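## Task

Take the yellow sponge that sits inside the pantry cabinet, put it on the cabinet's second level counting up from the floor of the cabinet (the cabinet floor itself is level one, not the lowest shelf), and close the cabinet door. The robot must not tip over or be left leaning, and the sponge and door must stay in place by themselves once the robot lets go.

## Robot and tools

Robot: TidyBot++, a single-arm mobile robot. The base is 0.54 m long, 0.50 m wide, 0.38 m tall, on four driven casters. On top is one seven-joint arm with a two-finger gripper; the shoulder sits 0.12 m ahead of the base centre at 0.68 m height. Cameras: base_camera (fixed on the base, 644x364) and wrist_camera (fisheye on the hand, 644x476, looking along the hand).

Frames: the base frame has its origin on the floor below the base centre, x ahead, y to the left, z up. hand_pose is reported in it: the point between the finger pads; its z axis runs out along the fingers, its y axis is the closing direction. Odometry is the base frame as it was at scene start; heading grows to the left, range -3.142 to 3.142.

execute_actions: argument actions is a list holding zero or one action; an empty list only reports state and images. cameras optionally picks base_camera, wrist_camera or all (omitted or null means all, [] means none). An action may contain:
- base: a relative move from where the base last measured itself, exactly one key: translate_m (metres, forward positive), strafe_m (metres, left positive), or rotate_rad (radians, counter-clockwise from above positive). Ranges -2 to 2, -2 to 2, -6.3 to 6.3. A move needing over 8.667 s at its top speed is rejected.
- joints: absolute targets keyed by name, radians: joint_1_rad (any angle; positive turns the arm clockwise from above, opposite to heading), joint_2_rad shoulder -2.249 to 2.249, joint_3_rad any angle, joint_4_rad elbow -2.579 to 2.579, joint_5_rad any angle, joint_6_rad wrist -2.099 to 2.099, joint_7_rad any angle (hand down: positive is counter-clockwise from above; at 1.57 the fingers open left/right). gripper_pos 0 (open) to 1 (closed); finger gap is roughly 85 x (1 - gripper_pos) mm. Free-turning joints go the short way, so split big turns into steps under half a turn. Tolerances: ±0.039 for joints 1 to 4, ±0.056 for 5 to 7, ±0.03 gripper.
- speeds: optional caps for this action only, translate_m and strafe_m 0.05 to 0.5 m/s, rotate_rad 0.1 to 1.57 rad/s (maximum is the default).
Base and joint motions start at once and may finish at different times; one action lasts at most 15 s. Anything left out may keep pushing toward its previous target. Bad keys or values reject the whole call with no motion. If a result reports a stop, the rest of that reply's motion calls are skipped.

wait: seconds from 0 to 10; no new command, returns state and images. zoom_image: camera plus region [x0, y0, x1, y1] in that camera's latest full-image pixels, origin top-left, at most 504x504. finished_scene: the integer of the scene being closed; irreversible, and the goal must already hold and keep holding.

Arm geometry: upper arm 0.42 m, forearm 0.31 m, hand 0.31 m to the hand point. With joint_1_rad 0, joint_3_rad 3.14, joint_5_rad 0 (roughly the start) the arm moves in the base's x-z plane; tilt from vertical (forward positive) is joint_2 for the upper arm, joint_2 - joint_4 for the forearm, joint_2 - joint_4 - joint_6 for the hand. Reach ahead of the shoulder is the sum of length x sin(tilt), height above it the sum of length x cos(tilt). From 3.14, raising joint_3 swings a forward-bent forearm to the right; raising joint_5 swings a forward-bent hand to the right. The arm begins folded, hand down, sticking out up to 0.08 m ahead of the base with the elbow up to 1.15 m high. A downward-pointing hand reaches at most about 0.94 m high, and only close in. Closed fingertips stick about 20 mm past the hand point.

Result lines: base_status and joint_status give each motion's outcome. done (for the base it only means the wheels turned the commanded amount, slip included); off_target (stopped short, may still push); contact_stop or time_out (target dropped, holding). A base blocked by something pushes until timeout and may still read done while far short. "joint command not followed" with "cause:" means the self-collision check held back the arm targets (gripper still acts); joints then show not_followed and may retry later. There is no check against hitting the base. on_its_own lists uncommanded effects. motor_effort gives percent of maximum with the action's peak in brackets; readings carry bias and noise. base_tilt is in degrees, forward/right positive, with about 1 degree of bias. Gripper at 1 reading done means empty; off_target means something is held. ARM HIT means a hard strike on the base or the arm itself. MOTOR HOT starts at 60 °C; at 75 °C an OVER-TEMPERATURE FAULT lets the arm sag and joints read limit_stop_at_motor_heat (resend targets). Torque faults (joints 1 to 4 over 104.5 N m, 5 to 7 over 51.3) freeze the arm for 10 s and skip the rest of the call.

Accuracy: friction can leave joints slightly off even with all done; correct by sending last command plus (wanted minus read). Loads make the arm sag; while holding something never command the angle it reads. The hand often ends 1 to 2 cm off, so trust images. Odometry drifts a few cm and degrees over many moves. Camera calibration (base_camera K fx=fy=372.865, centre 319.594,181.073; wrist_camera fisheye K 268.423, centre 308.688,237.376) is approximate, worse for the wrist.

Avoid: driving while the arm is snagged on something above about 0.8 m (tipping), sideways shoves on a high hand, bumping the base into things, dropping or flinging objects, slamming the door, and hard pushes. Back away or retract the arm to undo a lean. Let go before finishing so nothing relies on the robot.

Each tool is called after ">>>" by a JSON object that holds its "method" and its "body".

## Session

>>> {"method": "execute_actions", "body": {"actions": [{"joints":{"joint_6_rad":0.5,"joint_1_rad":0}}]}}

Scene clock: 1.63 s.
base_odometry: x=+0.000 y=+0.000 heading=+0.000 (m, m, rad; odometry frame)
base_tilt: forward=+0.7 right=+0.1 (deg)
base_status: not commanded
joint_positions: joint_1_rad=+0.022 joint_2_rad=-0.323 joint_3_rad=+3.170 joint_4_rad=-2.533 joint_5_rad=-0.030 joint_6_rad=+0.480 joint_7_rad=+1.527 gripper_pos=+0.000
joint_status: all done
motor_effort: joint_1_rad=-1(2) joint_2_rad=-7(7) joint_3_rad=+1(1) joint_4_rad=+20(20) joint_5_rad=+0(0) joint_6_rad=+9(10) joint_7_rad=+1(1) (%)
hand_pose: x=+0.5446 y=-0.0254 z=+0.8434 quat_wxyz=(-0.005, +0.760, -0.053, +0.648) (m; base frame)
pictures: base_camera, wrist_camera
camera_calibration (this result's frames):
wrist_camera: T_world_to_cam=[[-0.0403937, -0.997371, -0.0601682, 0.0556028], [-0.143375, 0.0653798, -0.987506, 0.969449], [0.988844, -0.0312625, -0.145639, -0.280232], [0, 0, 0, 1]] pos_world=[0.418347, -0.0166866, 0.91987]
Images, in order (width x height): base_camera 644x364, wrist_camera 644x476.

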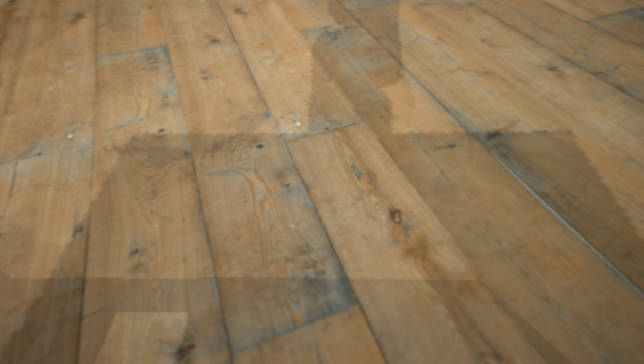

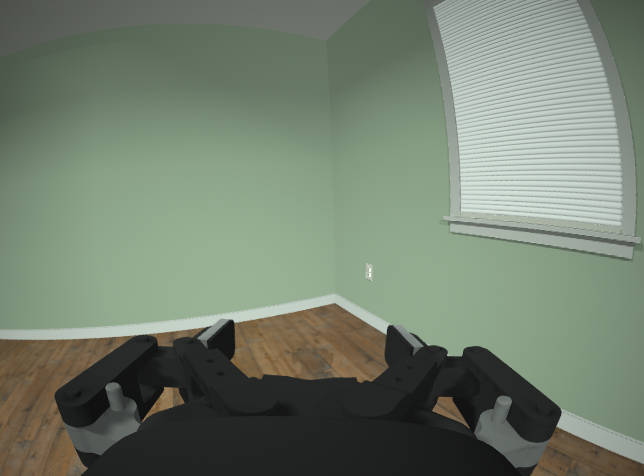

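>>> {"method": "execute_actions", "body": {"actions": [{"base":{"rotate_rad":2.1},"joints":{"joint_3_rad":3.12,"joint_5_rad":0.02,"joint_7_rad":1.59}}], "cameras": ["wrist_camera"]}}

>>> {"method": "execute_actions", "body": {"actions": [{"base":{"rotate_rad":2.1}}], "cameras": ["wrist_camera"]}}

Scene clock: 5.87 s.
base_odometry: x=+0.000 y=+0.000 heading=+2.100 (m, m, rad; odometry frame)
base_tilt: forward=+0.7 right=+0.1 (deg)
base_status: done
joint_positions: joint_1_rad=+0.017 joint_2_rad=-0.323 joint_3_rad=+3.132 joint_4_rad=-2.533 joint_5_rad=-0.018 joint_6_rad=+0.480 joint_7_rad=+1.563 gripper_pos=+0.000
joint_status: all done
motor_effort: joint_1_rad=-1(3) joint_2_rad=-7(8) joint_3_rad=+1(1) joint_4_rad=+20(20) joint_5_rad=+0(1) joint_6_rad=+9(10) joint_7_rad=+1(2) (%)
hand_pose: x=+0.5449 y=-0.0042 z=+0.8433 quat_wxyz=(-0.001, +0.761, -0.014, +0.648) (m; base frame)
pictures: wrist_camera
camera_calibration (this result's frames):
wrist_camera: T_world_to_cam=[[0.0135073, -0.999905, -0.00281431, -0.00104277], [-0.147044, 0.000797636, -0.98913, 0.971176], [0.989038, 0.0137743, -0.147019, -0.27862], [0, 0, 0, 1]] pos_world=[0.418385, 0.00202047, 0.919654]
Images, in order (width x height): wrist_camera 644x476.

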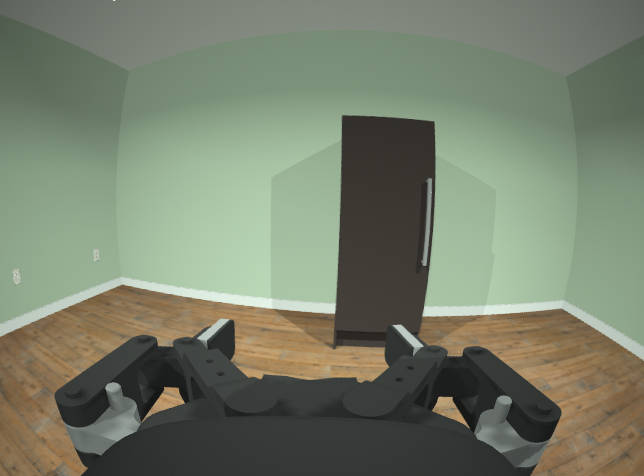

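Scene clock: 8.53 s.
base_odometry: x=+0.000 y=+0.000 heading=-2.084 (m, m, rad; odometry frame)
base_tilt: forward=+0.7 right=+0.1 (deg)
base_status: done
joint_positions: joint_1_rad=+0.016 joint_2_rad=-0.323 joint_3_rad=+3.131 joint_4_rad=-2.533 joint_5_rad=-0.018 joint_6_rad=+0.480 joint_7_rad=+1.563 gripper_pos=+0.000
joint_status: not commanded
motor_effort: joint_1_rad=-1(3) joint_2_rad=-7(8) joint_3_rad=+1(2) joint_4_rad=+20(20) joint_5_rad=+0(1) joint_6_rad=+9(9) joint_7_rad=+1(1) (%)
hand_pose: x=+0.5449 y=-0.0030 z=+0.8433 quat_wxyz=(-0.001, +0.761, -0.012, +0.648) (m; base frame)
pictures: wrist_camera
camera_calibration (this result's frames):
wrist_camera: T_world_to_cam=[[0.0162844, -0.999865, -0.00202316, -0.00202174], [-0.147055, -0.000393588, -0.989128, 0.97117], [0.988994, 0.0164049, -0.147041, -0.278583], [0, 0, 0, 1]] pos_world=[0.418365, 0.0029309, 0.919645]
Images, in order (width x height): wrist_camera 644x476.

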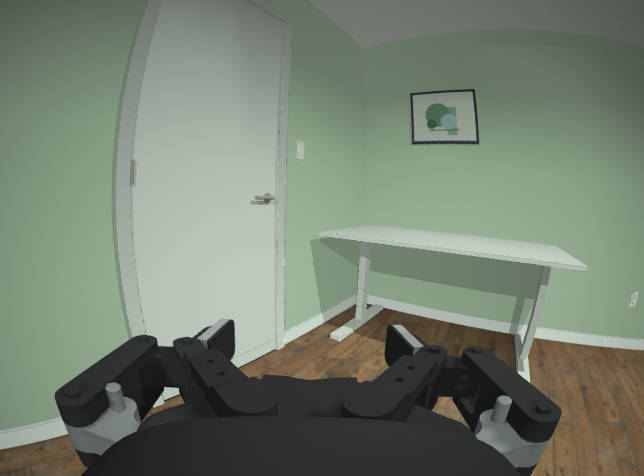

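>>> {"method": "execute_actions", "body": {"actions": [{"base":{"rotate_rad":-2.35}}], "cameras": []}}

>>> {"method": "execute_actions", "body": {"actions": [{"base":{"translate_m":0.95}}]}}

Scene clock: 12.90 s.
base_odometry: x=+0.000 y=+0.000 heading=+1.850 (m, m, rad; odometry frame)
base_tilt: forward=+0.7 right=+0.1 (deg)
base_status: done
joint_positions: joint_1_rad=+0.013 joint_2_rad=-0.323 joint_3_rad=+3.127 joint_4_rad=-2.533 joint_5_rad=-0.018 joint_6_rad=+0.480 joint_7_rad=+1.563 gripper_pos=+0.000
joint_status: not commanded
motor_effort: joint_1_rad=-1(3) joint_2_rad=-7(8) joint_3_rad=+1(2) joint_4_rad=+20(20) joint_5_rad=+1(0) joint_6_rad=+9(9) joint_7_rad=+1(1) (%)
hand_pose: x=+0.5449 y=-0.0001 z=+0.8433 quat_wxyz=(-0.003, +0.761, -0.010, +0.648) (m; base frame)
pictures: none
No camera images: the call's "cameras" was empty. Leave "cameras" out to get every camera's image.

Scene clock: 16.17 s.
base_odometry: x=-0.260 y=+0.914 heading=+1.849 (m, m, rad; odometry frame)
base_tilt: forward=+0.8 right=+0.1 (deg)
base_status: done
joint_positions: joint_1_rad=+0.013 joint_2_rad=-0.323 joint_3_rad=+3.127 joint_4_rad=-2.533 joint_5_rad=-0.018 joint_6_rad=+0.480 joint_7_rad=+1.563 gripper_pos=+0.000
joint_status: not commanded
motor_effort: joint_1_rad=-1(1) joint_2_rad=-7(9) joint_3_rad=+1(1) joint_4_rad=+20(21) joint_5_rad=+0(0) joint_6_rad=+9(10) joint_7_rad=+1(1) (%)
hand_pose: x=+0.5449 y=-0.0001 z=+0.8433 quat_wxyz=(-0.003, +0.761, -0.010, +0.648) (m; base frame)
pictures: base_camera, wrist_camera
camera_calibration (this result's frames):
wrist_camera: T_world_to_cam=[[0.022651, -0.999743, -0.000638448, -0.00379555], [-0.147038, -0.00269974, -0.989127, 0.971149], [0.988872, 0.0224986, -0.147061, -0.278516], [0, 0, 0, 1]] pos_world=[0.418298, 0.00509351, 0.919628]
Images, in order (width x height): base_camera 644x364, wrist_camera 644x476.

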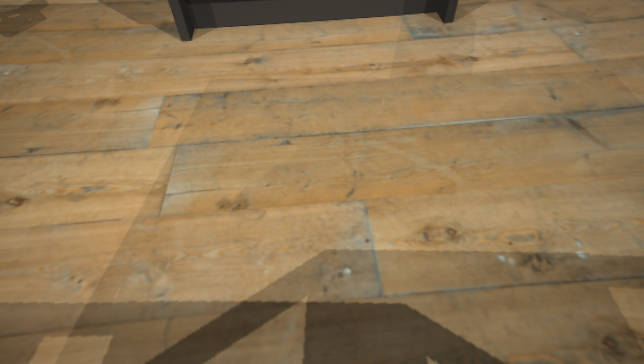

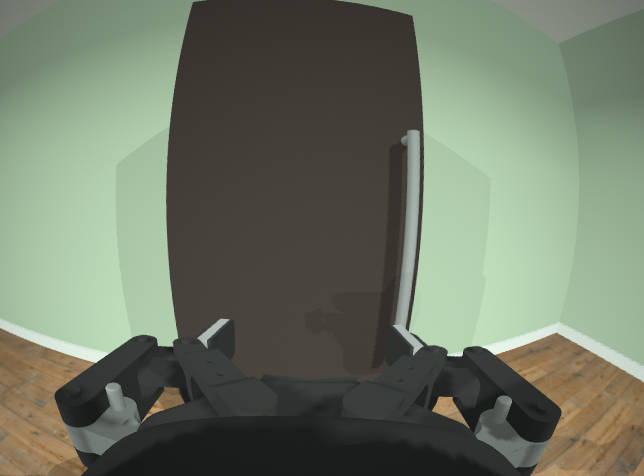

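>>> {"method": "execute_actions", "body": {"actions": [{"base":{"rotate_rad":0.075},"joints":{"joint_6_rad":0.66}}], "cameras": []}}

>>> {"method": "execute_actions", "body": {"actions": [{"base":{"strafe_m":-0.28}}], "cameras": []}}

>>> {"method": "execute_actions", "body": {"actions": [{"base":{"translate_m":0.22}}]}}

Scene clock: 19.77 s.
base_odometry: x=-0.260 y=+0.914 heading=+1.924 (m, m, rad; odometry frame)
base_tilt: forward=+0.8 right=+0.1 (deg)
base_status: done
joint_positions: joint_1_rad=+0.012 joint_2_rad=-0.323 joint_3_rad=+3.126 joint_4_rad=-2.533 joint_5_rad=-0.017 joint_6_rad=+0.634 joint_7_rad=+1.563 gripper_pos=+0.000
joint_status: all done
motor_effort: joint_1_rad=+0(2) joint_2_rad=-7(9) joint_3_rad=+1(2) joint_4_rad=+20(22) joint_5_rad=+1(1) joint_6_rad=+9(11) joint_7_rad=+1(1) (%)
hand_pose: x=+0.5489 y=+0.0006 z=+0.8913 quat_wxyz=(-0.003, +0.709, -0.008, +0.705) (m; base frame)
pictures: none
No camera images: the call's "cameras" was empty. Leave "cameras" out to get every camera's image.

Scene clock: 21.63 s.
base_odometry: x=+0.002 y=+1.011 heading=+1.925 (m, m, rad; odometry frame)
base_tilt: forward=+0.8 right=+0.1 (deg)
base_status: done
joint_positions: joint_1_rad=+0.012 joint_2_rad=-0.323 joint_3_rad=+3.126 joint_4_rad=-2.533 joint_5_rad=-0.017 joint_6_rad=+0.634 joint_7_rad=+1.563 gripper_pos=+0.000
joint_status: not commanded
motor_effort: joint_1_rad=-1(2) joint_2_rad=-7(8) joint_3_rad=+1(3) joint_4_rad=+20(20) joint_5_rad=+1(0) joint_6_rad=+9(10) joint_7_rad=+1(1) (%)
hand_pose: x=+0.5489 y=+0.0006 z=+0.8913 quat_wxyz=(-0.003, +0.709, -0.008, +0.705) (m; base frame)
pictures: none
No camera images: the call's "cameras" was empty. Leave "cameras" out to get every camera's image.

Scene clock: 23.33 s.
base_odometry: x=-0.074 y=+1.218 heading=+1.924 (m, m, rad; odometry frame)
base_tilt: forward=+0.8 right=+0.1 (deg)
base_status: done
joint_positions: joint_1_rad=+0.012 joint_2_rad=-0.322 joint_3_rad=+3.126 joint_4_rad=-2.533 joint_5_rad=-0.017 joint_6_rad=+0.634 joint_7_rad=+1.563 gripper_pos=+0.000
joint_status: not commanded
motor_effort: joint_1_rad=+0(1) joint_2_rad=-7(11) joint_3_rad=+1(1) joint_4_rad=+20(21) joint_5_rad=+1(0) joint_6_rad=+9(10) joint_7_rad=+1(1) (%)
hand_pose: x=+0.5490 y=+0.0006 z=+0.8912 quat_wxyz=(-0.003, +0.709, -0.008, +0.705) (m; base frame)
pictures: base_camera, wrist_camera
camera_calibration (this result's frames):
wrist_camera: T_world_to_cam=[[0.0237077, -0.999706, 0.00507363, -0.0087617], [0.00655023, -0.00491962, -0.999966, 0.944438], [0.999697, 0.0237401, 0.00643167, -0.418307], [0, 0, 0, 1]] pos_world=[0.412202, 0.00581782, 0.947141]
Images, in order (width x height): base_camera 644x364, wrist_camera 644x476.

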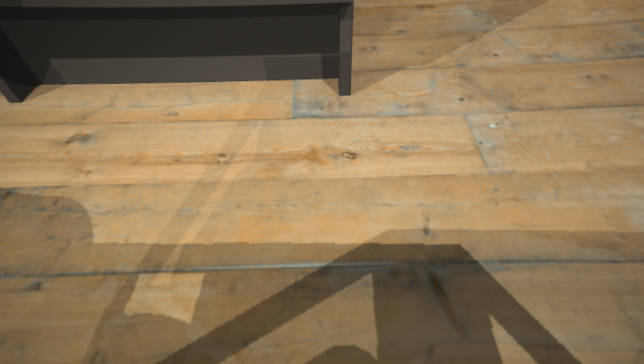

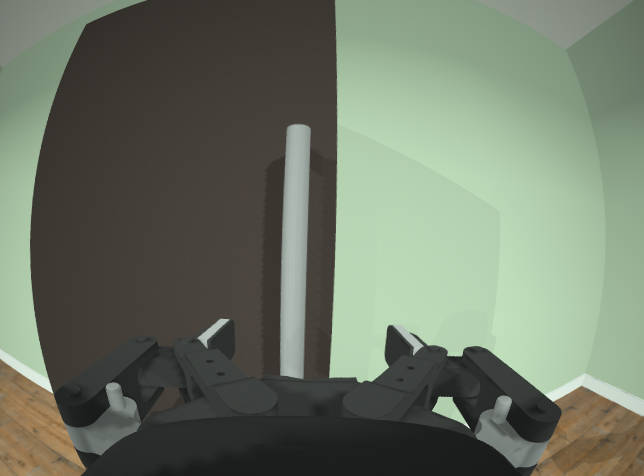

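>>> {"method": "execute_actions", "body": {"actions": [{"base":{"strafe_m":0.02}}], "cameras": []}}

>>> {"method": "execute_actions", "body": {"actions": [{"base":{"translate_m":0.12}}], "cameras": ["wrist_camera"]}}

Scene clock: 25.63 s.
base_odometry: x=-0.093 y=+1.211 heading=+1.924 (m, m, rad; odometry frame)
base_tilt: forward=+0.7 right=+0.1 (deg)
base_status: done
joint_positions: joint_1_rad=+0.012 joint_2_rad=-0.322 joint_3_rad=+3.125 joint_4_rad=-2.533 joint_5_rad=-0.017 joint_6_rad=+0.634 joint_7_rad=+1.563 gripper_pos=+0.000
joint_status: not commanded
motor_effort: joint_1_rad=-1(1) joint_2_rad=-7(8) joint_3_rad=+1(2) joint_4_rad=+20(20) joint_5_rad=+1(1) joint_6_rad=+10(10) joint_7_rad=+1(1) (%)
hand_pose: x=+0.5490 y=+0.0010 z=+0.8912 quat_wxyz=(-0.003, +0.709, -0.008, +0.705) (m; base frame)
pictures: none
No camera images: the call's "cameras" was empty. Leave "cameras" out to get every camera's image.

Scene clock: 26.97 s.
base_odometry: x=-0.134 y=+1.324 heading=+1.924 (m, m, rad; odometry frame)
base_tilt: forward=+0.7 right=+0.0 (deg)
base_status: done
joint_positions: joint_1_rad=+0.012 joint_2_rad=-0.322 joint_3_rad=+3.125 joint_4_rad=-2.533 joint_5_rad=-0.017 joint_6_rad=+0.634 joint_7_rad=+1.563 gripper_pos=+0.000
joint_status: not commanded
motor_effort: joint_1_rad=-1(1) joint_2_rad=-7(10) joint_3_rad=+1(1) joint_4_rad=+20(21) joint_5_rad=+1(1) joint_6_rad=+10(10) joint_7_rad=+1(1) (%)
hand_pose: x=+0.5490 y=+0.0010 z=+0.8911 quat_wxyz=(-0.003, +0.709, -0.008, +0.705) (m; base frame)
pictures: wrist_camera
camera_calibration (this result's frames):
wrist_camera: T_world_to_cam=[[0.024527, -0.999684, 0.00542322, -0.00913253], [0.00627873, -0.0052707, -0.999966, 0.944468], [0.999679, 0.0245602, 0.00614748, -0.418102], [0, 0, 0, 1]] pos_world=[0.412262, 0.00611704, 0.947056]
Images, in order (width x height): wrist_camera 644x476.

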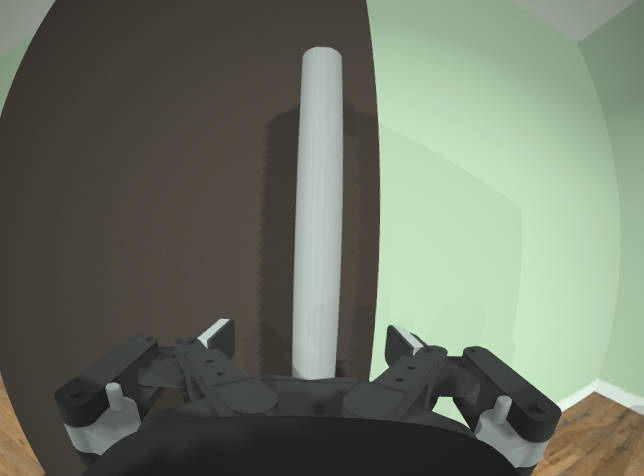

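>>> {"method": "execute_actions", "body": {"actions": [{"base":{"translate_m":0.015}}], "cameras": []}}

>>> {"method": "execute_actions", "body": {"actions": [{"joints":{"gripper_pos":1}}], "cameras": []}}

>>> {"method": "execute_actions", "body": {"actions": [{"base":{"translate_m":-0.2},"speeds":{"translate_m":0.1}}], "cameras": []}}

>>> {"method": "execute_actions", "body": {"actions": [{"base":{"strafe_m":0.07},"speeds":{"strafe_m":0.12}}], "cameras": []}}

>>> {"method": "execute_actions", "body": {"actions": [{"base":{"translate_m":-0.1},"speeds":{"translate_m":0.12}}], "cameras": []}}

>>> {"method": "execute_actions", "body": {"actions": [{"base":{"strafe_m":0.09},"speeds":{"strafe_m":0.12}}]}}

Scene clock: 29.80 s.
base_odometry: x=-0.140 y=+1.338 heading=+1.925 (m, m, rad; odometry frame)
base_tilt: forward=+0.8 right=+0.1 (deg)
base_status: done
joint_positions: joint_1_rad=+0.012 joint_2_rad=-0.321 joint_3_rad=+3.125 joint_4_rad=-2.533 joint_5_rad=-0.017 joint_6_rad=+0.634 joint_7_rad=+1.563 gripper_pos=+0.000
joint_status: not commanded
motor_effort: joint_1_rad=+0(1) joint_2_rad=-7(10) joint_3_rad=+1(2) joint_4_rad=+20(21) joint_5_rad=+0(0) joint_6_rad=+10(10) joint_7_rad=+1(1) (%)
hand_pose: x=+0.5493 y=+0.0010 z=+0.8906 quat_wxyz=(-0.003, +0.710, -0.008, +0.704) (m; base frame)
pictures: none
No camera images: the call's "cameras" was empty. Leave "cameras" out to get every camera's image.

Scene clock: 30.90 s.
base_odometry: x=-0.140 y=+1.337 heading=+1.925 (m, m, rad; odometry frame)
base_tilt: forward=+0.7 right=+0.1 (deg)
base_status: not commanded
joint_positions: joint_1_rad=+0.014 joint_2_rad=-0.322 joint_3_rad=+3.130 joint_4_rad=-2.534 joint_5_rad=-0.013 joint_6_rad=+0.634 joint_7_rad=+1.563 gripper_pos=+0.751
joint_status: gripper_pos off_target (ended at +0.751, target +1.000)
motor_effort: joint_1_rad=-4(11) joint_2_rad=-7(7) joint_3_rad=-1(9) joint_4_rad=+21(25) joint_5_rad=+2(8) joint_6_rad=+10(10) joint_7_rad=+2(2) (%)
hand_pose: x=+0.5489 y=-0.0015 z=+0.8906 quat_wxyz=(-0.001, +0.710, -0.009, +0.705) (m; base frame)
pictures: none
No camera images: the call's "cameras" was empty. Leave "cameras" out to get every camera's image.

Scene clock: 33.47 s.
base_odometry: x=-0.071 y=+1.150 heading=+1.925 (m, m, rad; odometry frame)
base_tilt: forward=+0.8 right=+0.1 (deg)
base_status: done
joint_positions: joint_1_rad=-0.039 joint_2_rad=-0.314 joint_3_rad=+3.080 joint_4_rad=-2.528 joint_5_rad=+0.010 joint_6_rad=+0.634 joint_7_rad=+1.563 gripper_pos=+0.755
joint_status: not commanded
motor_effort: joint_1_rad=+8(10) joint_2_rad=-13(14) joint_3_rad=+9(11) joint_4_rad=+15(21) joint_5_rad=-3(4) joint_6_rad=+9(11) joint_7_rad=+4(4) (%)
hand_pose: x=+0.5485 y=+0.0495 z=+0.8902 quat_wxyz=(-0.029, +0.709, +0.044, +0.703) (m; base frame)
pictures: none
No camera images: the call's "cameras" was empty. Leave "cameras" out to get every camera's image.

Scene clock: 34.63 s.
base_odometry: x=-0.136 y=+1.126 heading=+1.924 (m, m, rad; odometry frame)
base_tilt: forward=+0.7 right=+0.1 (deg)
base_status: done
joint_positions: joint_1_rad=+0.035 joint_2_rad=-0.320 joint_3_rad=+3.158 joint_4_rad=-2.533 joint_5_rad=+0.010 joint_6_rad=+0.634 joint_7_rad=+1.563 gripper_pos=+0.755
joint_status: not commanded
motor_effort: joint_1_rad=-8(11) joint_2_rad=-4(13) joint_3_rad=-6(9) joint_4_rad=+22(25) joint_5_rad=+5(6) joint_6_rad=+10(11) joint_7_rad=+1(4) (%)
hand_pose: x=+0.5495 y=-0.0199 z=+0.8903 quat_wxyz=(+0.014, +0.710, -0.018, +0.704) (m; base frame)
pictures: none
No camera images: the call's "cameras" was empty. Leave "cameras" out to get every camera's image.

Scene clock: 36.07 s.
base_odometry: x=-0.102 y=+1.032 heading=+1.925 (m, m, rad; odometry frame)
base_tilt: forward=+0.7 right=+0.1 (deg)
base_status: done
joint_positions: joint_1_rad=-0.033 joint_2_rad=-0.313 joint_3_rad=+3.085 joint_4_rad=-2.526 joint_5_rad=+0.010 joint_6_rad=+0.634 joint_7_rad=+1.563 gripper_pos=+0.758
joint_status: not commanded
motor_effort: joint_1_rad=+6(9) joint_2_rad=-14(15) joint_3_rad=+7(10) joint_4_rad=+15(22) joint_5_rad=-2(5) joint_6_rad=+10(10) joint_7_rad=+4(4) (%)
hand_pose: x=+0.5497 y=+0.0444 z=+0.8903 quat_wxyz=(-0.026, +0.710, +0.039, +0.703) (m; base frame)
pictures: none
No camera images: the call's "cameras" was empty. Leave "cameras" out to get every camera's image.

Scene clock: 37.40 s.
base_odometry: x=-0.186 y=+1.001 heading=+1.924 (m, m, rad; odometry frame)
base_tilt: forward=+0.7 right=+0.1 (deg)
base_status: done
joint_positions: joint_1_rad=+0.054 joint_2_rad=-0.339 joint_3_rad=+3.174 joint_4_rad=-2.547 joint_5_rad=+0.008 joint_6_rad=+0.634 joint_7_rad=+1.565 gripper_pos=+0.758
joint_status: not commanded
motor_effort: joint_1_rad=-11(14) joint_2_rad=+0(14) joint_3_rad=-9(11) joint_4_rad=+26(28) joint_5_rad=+6(8) joint_6_rad=+9(12) joint_7_rad=+0(4) (%)
hand_pose: x=+0.5419 y=-0.0354 z=+0.8902 quat_wxyz=(+0.025, +0.708, -0.032, +0.705) (m; base frame)
pictures: base_camera, wrist_camera
camera_calibration (this result's frames):
wrist_camera: T_world_to_cam=[[-0.0493996, -0.99872, 0.0108482, -0.0100681], [0.00763262, -0.0112386, -0.999908, 0.942464], [0.99875, -0.0493122, 0.00817803, -0.414], [0, 0, 0, 1]] pos_world=[0.405792, -0.0198785, 0.945872]
Images, in order (width x height): base_camera 644x364, wrist_camera 644x476.

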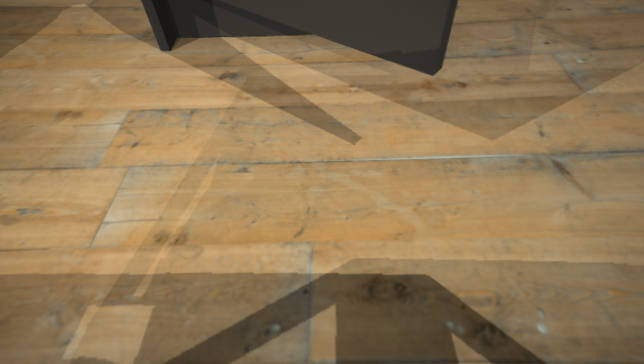

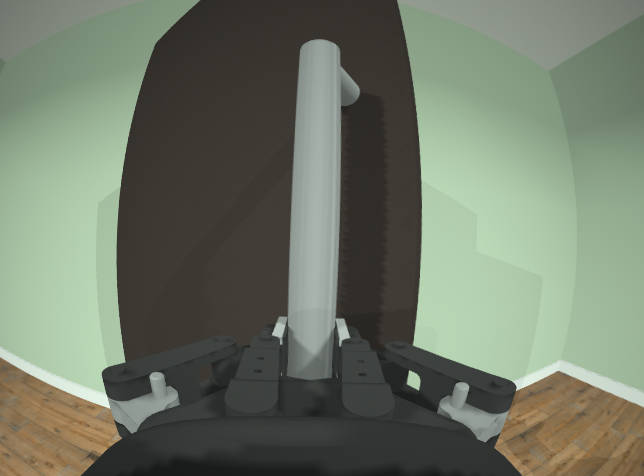

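>>> {"method": "execute_actions", "body": {"actions": [{"base":{"translate_m":-0.08},"speeds":{"translate_m":0.12}}], "cameras": []}}

>>> {"method": "execute_actions", "body": {"actions": [{"base":{"strafe_m":0.07},"speeds":{"strafe_m":0.12}}], "cameras": []}}

>>> {"method": "execute_actions", "body": {"actions": [{"base":{"translate_m":-0.04},"speeds":{"translate_m":0.12}}], "cameras": []}}

>>> {"method": "execute_actions", "body": {"actions": [{"base":{"strafe_m":0.09},"speeds":{"strafe_m":0.12}}], "cameras": []}}

>>> {"method": "execute_actions", "body": {"actions": [{"joints":{"gripper_pos":0}}], "cameras": []}}

>>> {"method": "execute_actions", "body": {"actions": [{"base":{"translate_m":-0.13}}], "cameras": []}}

>>> {"method": "execute_actions", "body": {"actions": [{"base":{"strafe_m":-0.2},"joints":{"gripper_pos":1}}], "cameras": []}}

>>> {"method": "execute_actions", "body": {"actions": [{"base":{"translate_m":0.25}}]}}

Scene clock: 42.07 s.
base_odometry: x=-0.158 y=+0.926 heading=+1.924 (m, m, rad; odometry frame)
base_tilt: forward=+0.8 right=+0.1 (deg)
base_status: done
joint_positions: joint_1_rad=-0.023 joint_2_rad=-0.304 joint_3_rad=+3.095 joint_4_rad=-2.520 joint_5_rad=+0.008 joint_6_rad=+0.634 joint_7_rad=+1.565 gripper_pos=+0.761
joint_status: not commanded
motor_effort: joint_1_rad=+3(11) joint_2_rad=-14(16) joint_3_rad=+4(9) joint_4_rad=+14(25) joint_5_rad=+0(6) joint_6_rad=+9(10) joint_7_rad=+4(4) (%)
hand_pose: x=+0.5535 y=+0.0349 z=+0.8903 quat_wxyz=(-0.020, +0.711, +0.031, +0.703) (m; base frame)
pictures: none
No camera images: the call's "cameras" was empty. Leave "cameras" out to get every camera's image.

Scene clock: 43.27 s.
base_odometry: x=-0.224 y=+0.901 heading=+1.924 (m, m, rad; odometry frame)
base_tilt: forward=+0.7 right=+0.1 (deg)
base_status: done
joint_positions: joint_1_rad=+0.029 joint_2_rad=-0.348 joint_3_rad=+3.148 joint_4_rad=-2.554 joint_5_rad=+0.008 joint_6_rad=+0.634 joint_7_rad=+1.566 gripper_pos=+0.761
joint_status: not commanded
motor_effort: joint_1_rad=-8(10) joint_2_rad=+0(15) joint_3_rad=-5(7) joint_4_rad=+26(29) joint_5_rad=+4(6) joint_6_rad=+9(12) joint_7_rad=+0(3) (%)
hand_pose: x=+0.5397 y=-0.0125 z=+0.8900 quat_wxyz=(+0.011, +0.708, -0.011, +0.706) (m; base frame)
pictures: none
No camera images: the call's "cameras" was empty. Leave "cameras" out to get every camera's image.

Scene clock: 44.33 s.
base_odometry: x=-0.210 y=+0.864 heading=+1.924 (m, m, rad; odometry frame)
base_tilt: forward=+0.7 right=+0.1 (deg)
base_status: done
joint_positions: joint_1_rad=-0.006 joint_2_rad=-0.298 joint_3_rad=+3.113 joint_4_rad=-2.516 joint_5_rad=+0.008 joint_6_rad=+0.634 joint_7_rad=+1.566 gripper_pos=+0.762
joint_status: not commanded
motor_effort: joint_1_rad=+0(7) joint_2_rad=-14(17) joint_3_rad=+2(5) joint_4_rad=+15(25) joint_5_rad=+1(4) joint_6_rad=+9(11) joint_7_rad=+3(3) (%)
hand_pose: x=+0.5569 y=+0.0189 z=+0.8903 quat_wxyz=(-0.010, +0.712, +0.017, +0.702) (m; base frame)
pictures: none
No camera images: the call's "cameras" was empty. Leave "cameras" out to get every camera's image.

Scene clock: 45.70 s.
base_odometry: x=-0.294 y=+0.833 heading=+1.924 (m, m, rad; odometry frame)
base_tilt: forward=+0.7 right=+0.1 (deg)
base_status: done
joint_positions: joint_1_rad=+0.049 joint_2_rad=-0.351 joint_3_rad=+3.166 joint_4_rad=-2.557 joint_5_rad=+0.006 joint_6_rad=+0.634 joint_7_rad=+1.569 gripper_pos=+0.762
joint_status: not commanded
motor_effort: joint_1_rad=-11(14) joint_2_rad=+2(14) joint_3_rad=-8(10) joint_4_rad=+26(29) joint_5_rad=+7(9) joint_6_rad=+9(11) joint_7_rad=+0(3) (%)
hand_pose: x=+0.5379 y=-0.0293 z=+0.8900 quat_wxyz=(+0.022, +0.707, -0.026, +0.706) (m; base frame)
pictures: none
No camera images: the call's "cameras" was empty. Leave "cameras" out to get every camera's image.

Scene clock: 46.80 s.
base_odometry: x=-0.295 y=+0.833 heading=+1.924 (m, m, rad; odometry frame)
base_tilt: forward=+0.8 right=+0.1 (deg)
base_status: not commanded
joint_positions: joint_1_rad=+0.008 joint_2_rad=-0.334 joint_3_rad=+3.122 joint_4_rad=-2.547 joint_5_rad=+0.007 joint_6_rad=+0.634 joint_7_rad=+1.569 gripper_pos=+0.000
joint_status: all done
motor_effort: joint_1_rad=-1(12) joint_2_rad=-7(7) joint_3_rad=+1(9) joint_4_rad=+20(26) joint_5_rad=+0(7) joint_6_rad=+9(9) joint_7_rad=+1(0) (%)
hand_pose: x=+0.5438 y=+0.0083 z=+0.8883 quat_wxyz=(-0.001, +0.710, +0.009, +0.704) (m; base frame)
pictures: none
No camera images: the call's "cameras" was empty. Leave "cameras" out to get every camera's image.

Scene clock: 48.20 s.
base_odometry: x=-0.250 y=+0.710 heading=+1.924 (m, m, rad; odometry frame)
base_tilt: forward=+0.8 right=+0.1 (deg)
base_status: done
joint_positions: joint_1_rad=+0.008 joint_2_rad=-0.333 joint_3_rad=+3.122 joint_4_rad=-2.547 joint_5_rad=+0.007 joint_6_rad=+0.634 joint_7_rad=+1.569 gripper_pos=+0.000
joint_status: not commanded
motor_effort: joint_1_rad=-1(1) joint_2_rad=-7(10) joint_3_rad=+1(1) joint_4_rad=+20(21) joint_5_rad=+0(0) joint_6_rad=+9(10) joint_7_rad=+1(1) (%)
hand_pose: x=+0.5440 y=+0.0083 z=+0.8880 quat_wxyz=(-0.001, +0.710, +0.009, +0.704) (m; base frame)
pictures: none
No camera images: the call's "cameras" was empty. Leave "cameras" out to get every camera's image.

Scene clock: 49.83 s.
base_odometry: x=-0.062 y=+0.780 heading=+1.924 (m, m, rad; odometry frame)
base_tilt: forward=+0.7 right=+0.1 (deg)
base_status: done
joint_positions: joint_1_rad=+0.008 joint_2_rad=-0.333 joint_3_rad=+3.122 joint_4_rad=-2.547 joint_5_rad=+0.007 joint_6_rad=+0.634 joint_7_rad=+1.569 gripper_pos=+0.999
joint_status: all done
motor_effort: joint_1_rad=+0(1) joint_2_rad=-7(7) joint_3_rad=+1(2) joint_4_rad=+20(20) joint_5_rad=+1(0) joint_6_rad=+9(9) joint_7_rad=+1(1) (%)
hand_pose: x=+0.5440 y=+0.0083 z=+0.8880 quat_wxyz=(-0.001, +0.710, +0.009, +0.704) (m; base frame)
pictures: none
No camera images: the call's "cameras" was empty. Leave "cameras" out to get every camera's image.

Scene clock: 51.60 s.
base_odometry: x=-0.148 y=+1.014 heading=+1.924 (m, m, rad; odometry frame)
base_tilt: forward=+0.7 right=+0.1 (deg)
base_status: done
joint_positions: joint_1_rad=+0.008 joint_2_rad=-0.330 joint_3_rad=+3.122 joint_4_rad=-2.547 joint_5_rad=+0.007 joint_6_rad=+0.634 joint_7_rad=+1.569 gripper_pos=+0.999
joint_status: not commanded
motor_effort: joint_1_rad=-1(0) joint_2_rad=-7(9) joint_3_rad=+1(1) joint_4_rad=+20(21) joint_5_rad=-1(0) joint_6_rad=+10(10) joint_7_rad=+1(1) (%)
hand_pose: x=+0.5447 y=+0.0083 z=+0.8867 quat_wxyz=(-0.002, +0.711, +0.009, +0.703) (m; base frame)
pictures: base_camera, wrist_camera
camera_calibration (this result's frames):
wrist_camera: T_world_to_cam=[[0.0453118, -0.998499, 0.030755, -0.035496], [0.000969493, -0.0307427, -0.999527, 0.942849], [0.998972, 0.0453202, -0.000424968, -0.407863], [0, 0, 0, 1]] pos_world=[0.408139, 0.0120274, 0.943321]
Images, in order (width x height): base_camera 644x364, wrist_camera 644x476.

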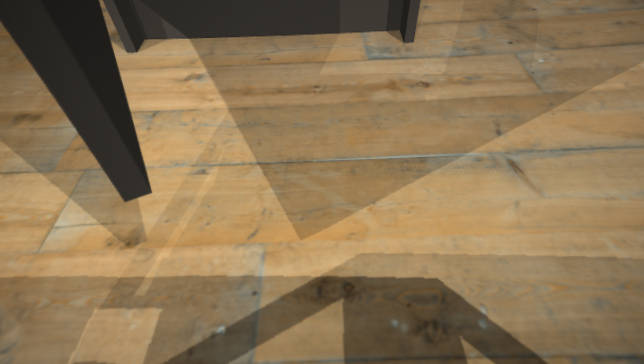

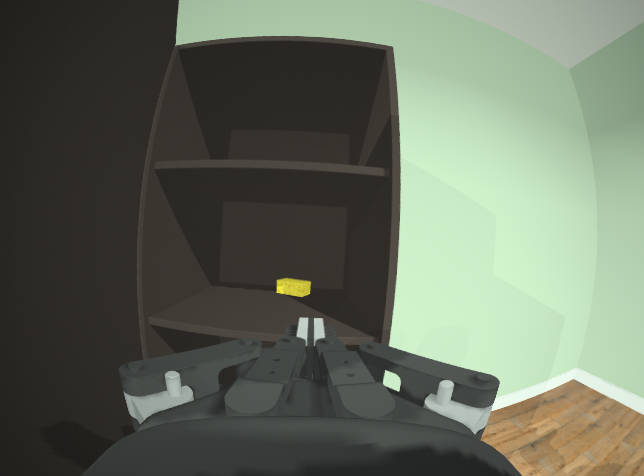

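>>> {"method": "execute_actions", "body": {"actions": [{"base":{"strafe_m":0.48},"speeds":{"strafe_m":0.15}}], "cameras": []}}

>>> {"method": "execute_actions", "body": {"actions": [{"base":{"strafe_m":-0.4}}], "cameras": []}}

>>> {"method": "execute_actions", "body": {"actions": [{"joints":{"joint_6_rad":0.1,"gripper_pos":0}}]}}

Scene clock: 57.10 s.
base_odometry: x=-0.598 y=+0.849 heading=+1.924 (m, m, rad; odometry frame)
base_tilt: forward=+0.7 right=+0.1 (deg)
base_status: done
joint_positions: joint_1_rad=+0.073 joint_2_rad=-0.330 joint_3_rad=+3.194 joint_4_rad=-2.548 joint_5_rad=-0.008 joint_6_rad=+0.634 joint_7_rad=+1.569 gripper_pos=+0.999
joint_status: not commanded
motor_effort: joint_1_rad=-14(19) joint_2_rad=-5(7) joint_3_rad=-12(15) joint_4_rad=+23(27) joint_5_rad=+8(11) joint_6_rad=+10(12) joint_7_rad=+1(3) (%)
hand_pose: x=+0.5418 y=-0.0560 z=+0.8864 quat_wxyz=(+0.036, +0.710, -0.054, +0.701) (m; base frame)
pictures: none
No camera images: the call's "cameras" was empty. Leave "cameras" out to get every camera's image.

Scene clock: 59.33 s.
base_odometry: x=-0.223 y=+0.987 heading=+1.924 (m, m, rad; odometry frame)
base_tilt: forward=+0.7 right=+0.1 (deg)
base_status: done
joint_positions: joint_1_rad=+0.008 joint_2_rad=-0.330 joint_3_rad=+3.118 joint_4_rad=-2.545 joint_5_rad=-0.008 joint_6_rad=+0.634 joint_7_rad=+1.569 gripper_pos=+0.999
joint_status: not commanded
motor_effort: joint_1_rad=-1(15) joint_2_rad=-7(10) joint_3_rad=+1(13) joint_4_rad=+20(23) joint_5_rad=-1(9) joint_6_rad=+9(10) joint_7_rad=+1(2) (%)
hand_pose: x=+0.5450 y=+0.0076 z=+0.8873 quat_wxyz=(-0.003, +0.711, +0.003, +0.703) (m; base frame)
pictures: none
No camera images: the call's "cameras" was empty. Leave "cameras" out to get every camera's image.

Scene clock: 60.43 s.
base_odometry: x=-0.223 y=+0.987 heading=+1.924 (m, m, rad; odometry frame)
base_tilt: forward=+0.7 right=+0.1 (deg)
base_status: not commanded
joint_positions: joint_1_rad=+0.008 joint_2_rad=-0.330 joint_3_rad=+3.118 joint_4_rad=-2.543 joint_5_rad=-0.008 joint_6_rad=+0.120 joint_7_rad=+1.569 gripper_pos=+0.000
joint_status: all done
motor_effort: joint_1_rad=-1(1) joint_2_rad=-6(7) joint_3_rad=+1(1) joint_4_rad=+19(22) joint_5_rad=+1(0) joint_6_rad=+8(10) joint_7_rad=+1(1) (%)
hand_pose: x=+0.5039 y=+0.0070 z=+0.7360 quat_wxyz=(-0.002, +0.866, +0.004, +0.500) (m; base frame)
pictures: base_camera, wrist_camera
camera_calibration (this result's frames):
wrist_camera: T_world_to_cam=[[0.046046, -0.998935, 0.00300156, -0.0102822], [-0.487531, -0.0250952, -0.872745, 0.945117], [0.871891, 0.0387231, -0.488167, 0.0559363], [0, 0, 0, 1]] pos_world=[0.412477, 0.0112806, 0.852184]
Images, in order (width x height): base_camera 644x364, wrist_camera 644x476.

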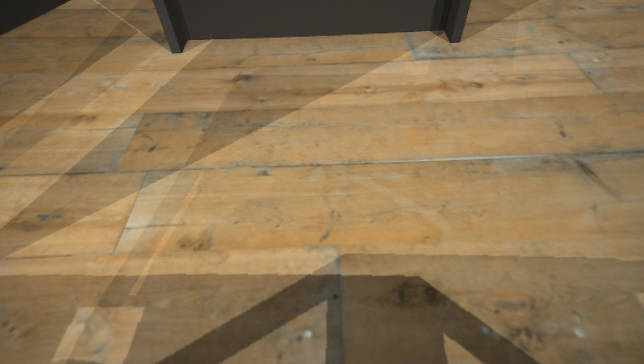

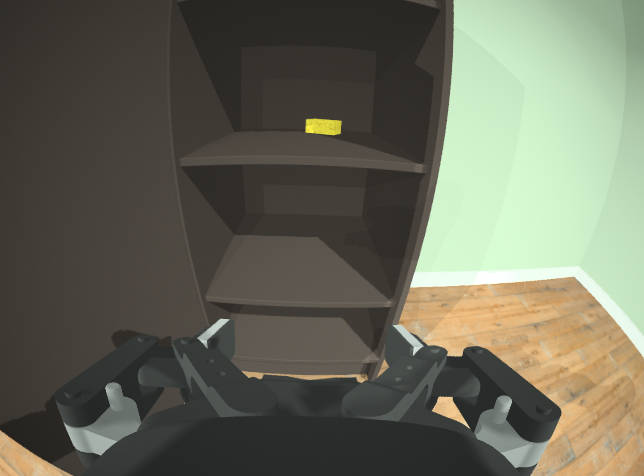

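>>> {"method": "execute_actions", "body": {"actions": [{"base":{"translate_m":-0.38}}], "cameras": []}}

>>> {"method": "execute_actions", "body": {"actions": [{"joints":{"joint_1_rad":0,"joint_2_rad":1.08,"joint_4_rad":-0.6,"joint_6_rad":0.0}}], "cameras": []}}

>>> {"method": "execute_actions", "body": {"actions": [{"base":{"translate_m":0.3},"speeds":{"translate_m":0.25}}]}}

Scene clock: 66.63 s.
base_odometry: x=-0.091 y=+0.631 heading=+1.924 (m, m, rad; odometry frame)
base_tilt: forward=+0.7 right=+0.1 (deg)
base_status: done
joint_positions: joint_1_rad=+0.008 joint_2_rad=-0.329 joint_3_rad=+3.118 joint_4_rad=-2.543 joint_5_rad=-0.008 joint_6_rad=+0.120 joint_7_rad=+1.569 gripper_pos=+0.000
joint_status: not commanded
motor_effort: joint_1_rad=-1(2) joint_2_rad=-6(9) joint_3_rad=+1(1) joint_4_rad=+19(21) joint_5_rad=+0(0) joint_6_rad=+8(9) joint_7_rad=+1(1) (%)
hand_pose: x=+0.5039 y=+0.0070 z=+0.7360 quat_wxyz=(-0.002, +0.866, +0.004, +0.500) (m; base frame)
pictures: none
No camera images: the call's "cameras" was empty. Leave "cameras" out to get every camera's image.

Scene clock: 69.70 s.
base_odometry: x=-0.091 y=+0.631 heading=+1.924 (m, m, rad; odometry frame)
base_tilt: forward=+0.8 right=+0.1 (deg)
base_status: not commanded
joint_positions: joint_1_rad=+0.008 joint_2_rad=+1.060 joint_3_rad=+3.118 joint_4_rad=-0.626 joint_5_rad=-0.008 joint_6_rad=+0.042 joint_7_rad=+1.569 gripper_pos=+0.000
joint_status: all done
motor_effort: joint_1_rad=-1(2) joint_2_rad=-55(56) joint_3_rad=+0(0) joint_4_rad=+23(24) joint_5_rad=+0(0) joint_6_rad=+9(9) joint_7_rad=+1(1) (%)
hand_pose: x=+1.1086 y=+0.0020 z=+0.8292 quat_wxyz=(-0.012, +0.732, -0.009, +0.681) (m; base frame)
pictures: none
No camera images: the call's "cameras" was empty. Leave "cameras" out to get every camera's image.

Scene clock: 71.80 s.
base_odometry: x=-0.195 y=+0.912 heading=+1.924 (m, m, rad; odometry frame)
base_tilt: forward=+0.8 right=+0.1 (deg)
base_status: done
joint_positions: joint_1_rad=+0.007 joint_2_rad=+1.063 joint_3_rad=+3.118 joint_4_rad=-0.623 joint_5_rad=-0.008 joint_6_rad=+0.040 joint_7_rad=+1.569 gripper_pos=+0.000
joint_status: not commanded
motor_effort: joint_1_rad=-1(6) joint_2_rad=-56(58) joint_3_rad=+0(1) joint_4_rad=+24(24) joint_5_rad=+0(0) joint_6_rad=+10(10) joint_7_rad=+1(1) (%)
hand_pose: x=+1.1092 y=+0.0030 z=+0.8268 quat_wxyz=(-0.012, +0.733, -0.009, +0.680) (m; base frame)
pictures: base_camera, wrist_camera
camera_calibration (this result's frames):
wrist_camera: T_world_to_cam=[[0.0358631, -0.9993, -0.0106066, -0.0198647], [-0.0625641, 0.00834757, -0.998006, 0.951437], [0.997396, 0.0364552, -0.062221, -0.918729], [0, 0, 0, 1]] pos_world=[0.976575, 0.00569938, 0.892165]
Images, in order (width x height): base_camera 644x364, wrist_camera 644x476.

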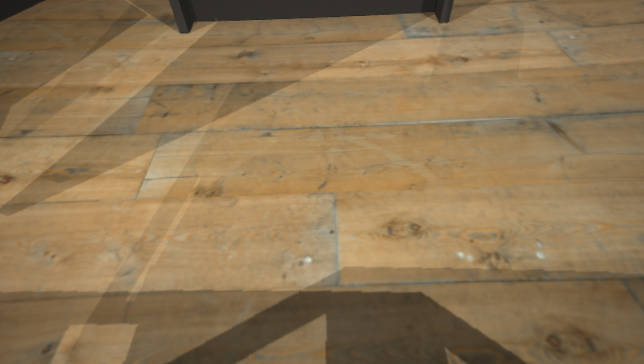

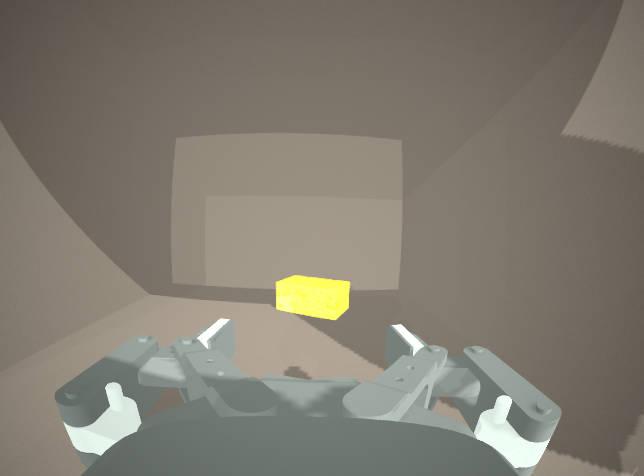

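>>> {"method": "execute_actions", "body": {"actions": [{"base":{"strafe_m":-0.015},"joints":{"joint_2_rad":1.125}}], "cameras": []}}

>>> {"method": "execute_actions", "body": {"actions": [{"base":{"translate_m":0.13},"speeds":{"translate_m":0.1}}], "cameras": ["wrist_camera"]}}

Scene clock: 79.57 s.
base_odometry: x=-0.181 y=+0.918 heading=+1.924 (m, m, rad; odometry frame)
base_tilt: forward=+0.8 right=+0.1 (deg)
base_status: done
joint_positions: joint_1_rad=+0.006 joint_2_rad=+1.110 joint_3_rad=+3.118 joint_4_rad=-0.619 joint_5_rad=-0.008 joint_6_rad=+0.040 joint_7_rad=+1.569 gripper_pos=+0.000
joint_status: all done
motor_effort: joint_1_rad=-1(3) joint_2_rad=-56(57) joint_3_rad=-1(1) joint_4_rad=+24(24) joint_5_rad=+0(0) joint_6_rad=+9(10) joint_7_rad=+1(1) (%)
hand_pose: x=+1.1153 y=+0.0033 z=+0.7827 quat_wxyz=(-0.012, +0.748, -0.009, +0.664) (m; base frame)
pictures: none
No camera images: the call's "cameras" was empty. Leave "cameras" out to get every camera's image.

Scene clock: 81.43 s.
base_odometry: x=-0.226 y=+1.040 heading=+1.924 (m, m, rad; odometry frame)
base_tilt: forward=+0.8 right=+0.1 (deg)
base_status: done
joint_positions: joint_1_rad=+0.006 joint_2_rad=+1.110 joint_3_rad=+3.118 joint_4_rad=-0.619 joint_5_rad=-0.008 joint_6_rad=+0.039 joint_7_rad=+1.569 gripper_pos=+0.000
joint_status: not commanded
motor_effort: joint_1_rad=-1(4) joint_2_rad=-56(58) joint_3_rad=+0(1) joint_4_rad=+24(25) joint_5_rad=+1(0) joint_6_rad=+9(10) joint_7_rad=+1(1) (%)
hand_pose: x=+1.1153 y=+0.0035 z=+0.7823 quat_wxyz=(-0.012, +0.748, -0.009, +0.664) (m; base frame)
pictures: wrist_camera
camera_calibration (this result's frames):
wrist_camera: T_world_to_cam=[[0.0358487, -0.999279, -0.0124907, -0.0185956], [-0.106303, 0.00861488, -0.994296, 0.953234], [0.993687, 0.036972, -0.105918, -0.889246], [0, 0, 0, 1]] pos_world=[0.985631, 0.00608304, 0.853378]
Images, in order (width x height): wrist_camera 644x476.

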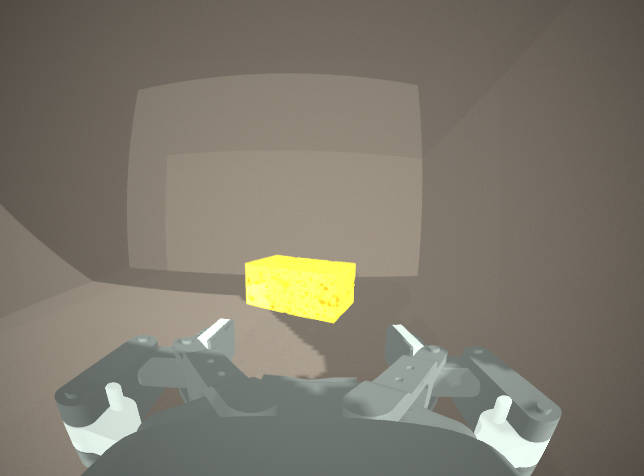

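>>> {"method": "execute_actions", "body": {"actions": [{"base":{"strafe_m":-0.015}}], "cameras": []}}

>>> {"method": "execute_actions", "body": {"actions": [{"base":{"translate_m":0.12},"speeds":{"translate_m":0.06}}], "cameras": ["wrist_camera"]}}

Scene clock: 84.03 s.
base_odometry: x=-0.212 y=+1.045 heading=+1.924 (m, m, rad; odometry frame)
base_tilt: forward=+0.8 right=+0.1 (deg)
base_status: done
joint_positions: joint_1_rad=+0.006 joint_2_rad=+1.110 joint_3_rad=+3.118 joint_4_rad=-0.619 joint_5_rad=-0.008 joint_6_rad=+0.039 joint_7_rad=+1.569 gripper_pos=+0.000
joint_status: not commanded
motor_effort: joint_1_rad=+0(4) joint_2_rad=-56(57) joint_3_rad=+0(1) joint_4_rad=+23(25) joint_5_rad=+0(0) joint_6_rad=+9(10) joint_7_rad=+1(1) (%)
hand_pose: x=+1.1153 y=+0.0035 z=+0.7823 quat_wxyz=(-0.012, +0.748, -0.009, +0.664) (m; base frame)
pictures: none
No camera images: the call's "cameras" was empty. Leave "cameras" out to get every camera's image.

Scene clock: 86.53 s.
base_odometry: x=-0.253 y=+1.158 heading=+1.924 (m, m, rad; odometry frame)
base_tilt: forward=+0.8 right=+0.1 (deg)
base_status: done
joint_positions: joint_1_rad=+0.006 joint_2_rad=+1.110 joint_3_rad=+3.118 joint_4_rad=-0.619 joint_5_rad=-0.008 joint_6_rad=+0.039 joint_7_rad=+1.569 gripper_pos=+0.000
joint_status: not commanded
motor_effort: joint_1_rad=+0(3) joint_2_rad=-56(58) joint_3_rad=+0(1) joint_4_rad=+24(25) joint_5_rad=+0(1) joint_6_rad=+9(10) joint_7_rad=+1(1) (%)
hand_pose: x=+1.1153 y=+0.0037 z=+0.7821 quat_wxyz=(-0.012, +0.748, -0.009, +0.663) (m; base frame)
pictures: wrist_camera
camera_calibration (this result's frames):
wrist_camera: T_world_to_cam=[[0.0360819, -0.999271, -0.0125109, -0.0186139], [-0.106879, 0.00858866, -0.994235, 0.953613], [0.993617, 0.037211, -0.106491, -0.888753], [0, 0, 0, 1]] pos_world=[0.985673, 0.00628082, 0.853239]
Images, in order (width x height): wrist_camera 644x476.

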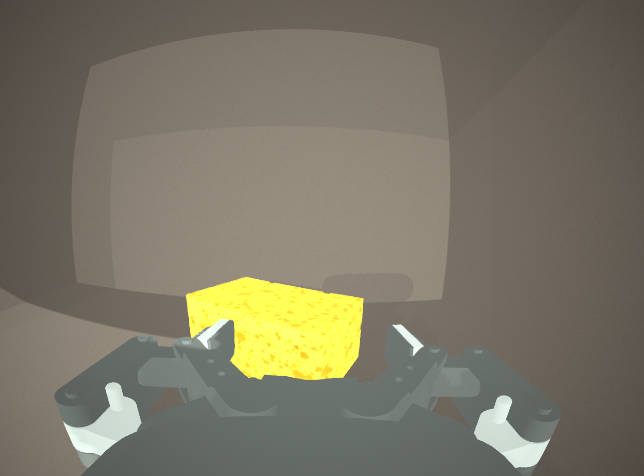

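>>> {"method": "execute_actions", "body": {"actions": [{"base":{"translate_m":0.06},"speeds":{"translate_m":0.05}}], "cameras": ["wrist_camera"]}}

Scene clock: 95.50 s.
base_odometry: x=-0.274 y=+1.214 heading=+1.924 (m, m, rad; odometry frame)
base_tilt: forward=+0.8 right=+0.1 (deg)
base_status: done
joint_positions: joint_1_rad=+0.006 joint_2_rad=+1.111 joint_3_rad=+3.118 joint_4_rad=-0.619 joint_5_rad=-0.008 joint_6_rad=+0.039 joint_7_rad=+1.569 gripper_pos=+0.000
joint_status: not commanded
motor_effort: joint_1_rad=-1(4) joint_2_rad=-56(58) joint_3_rad=+0(1) joint_4_rad=+24(24) joint_5_rad=+1(0) joint_6_rad=+9(10) joint_7_rad=+1(1) (%)
hand_pose: x=+1.1153 y=+0.0037 z=+0.7819 quat_wxyz=(-0.012, +0.748, -0.009, +0.663) (m; base frame)
pictures: wrist_camera
camera_calibration (this result's frames):
wrist_camera: T_world_to_cam=[[0.0360798, -0.99927, -0.0125186, -0.0186087], [-0.107062, 0.00858968, -0.994215, 0.953633], [0.993598, 0.0372114, -0.106674, -0.888626], [0, 0, 0, 1]] pos_world=[0.985706, 0.00628048, 0.853091]
Images, in order (width x height): wrist_camera 644x476.

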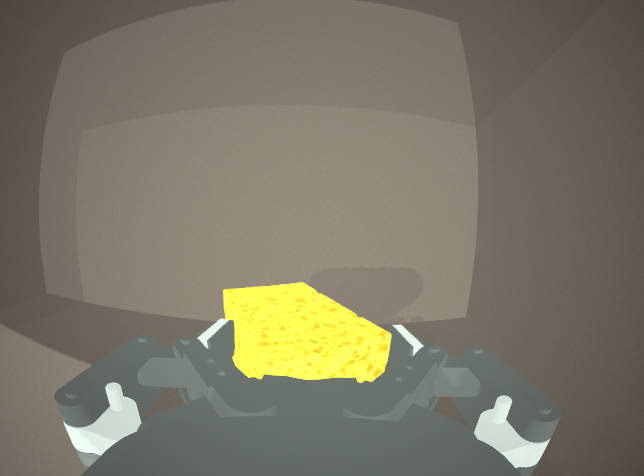

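It rotated in between. Close.

>>> {"method": "execute_actions", "body": {"actions": [{"joints":{"gripper_pos":1}}], "cameras": ["wrist_camera"]}}

Scene clock: 97.97 s.
base_odometry: x=-0.274 y=+1.214 heading=+1.924 (m, m, rad; odometry frame)
base_tilt: forward=+0.8 right=+0.1 (deg)
base_status: not commanded
joint_positions: joint_1_rad=+0.006 joint_2_rad=+1.111 joint_3_rad=+3.118 joint_4_rad=-0.618 joint_5_rad=-0.008 joint_6_rad=+0.039 joint_7_rad=+1.569 gripper_pos=+0.330
joint_status: gripper_pos off_target (ended at +0.330, target +1.000)
motor_effort: joint_1_rad=-1(1) joint_2_rad=-55(56) joint_3_rad=+0(0) joint_4_rad=+23(24) joint_5_rad=+0(1) joint_6_rad=+9(9) joint_7_rad=+1(1) (%)
hand_pose: x=+1.1154 y=+0.0037 z=+0.7824 quat_wxyz=(-0.012, +0.748, -0.009, +0.664) (m; base frame)
pictures: wrist_camera
camera_calibration (this result's frames):
wrist_camera: T_world_to_cam=[[0.0360714, -0.999271, -0.012494, -0.018627], [-0.106268, 0.00859582, -0.9943, 0.953283], [0.993683, 0.0371935, -0.105881, -0.889377], [0, 0, 0, 1]] pos_world=[0.985734, 0.0062714, 0.853449]
Images, in order (width x height): wrist_camera 644x476.

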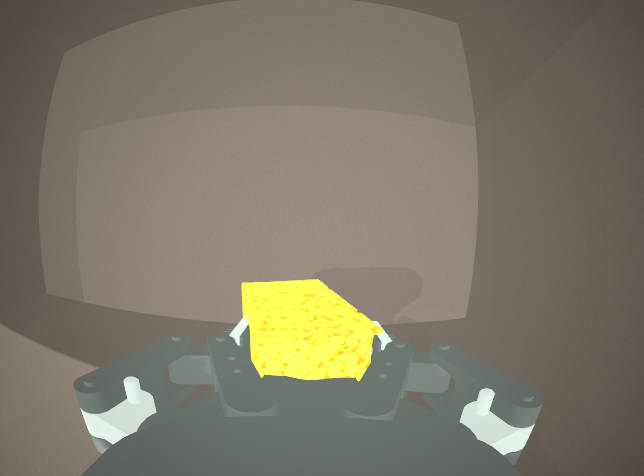

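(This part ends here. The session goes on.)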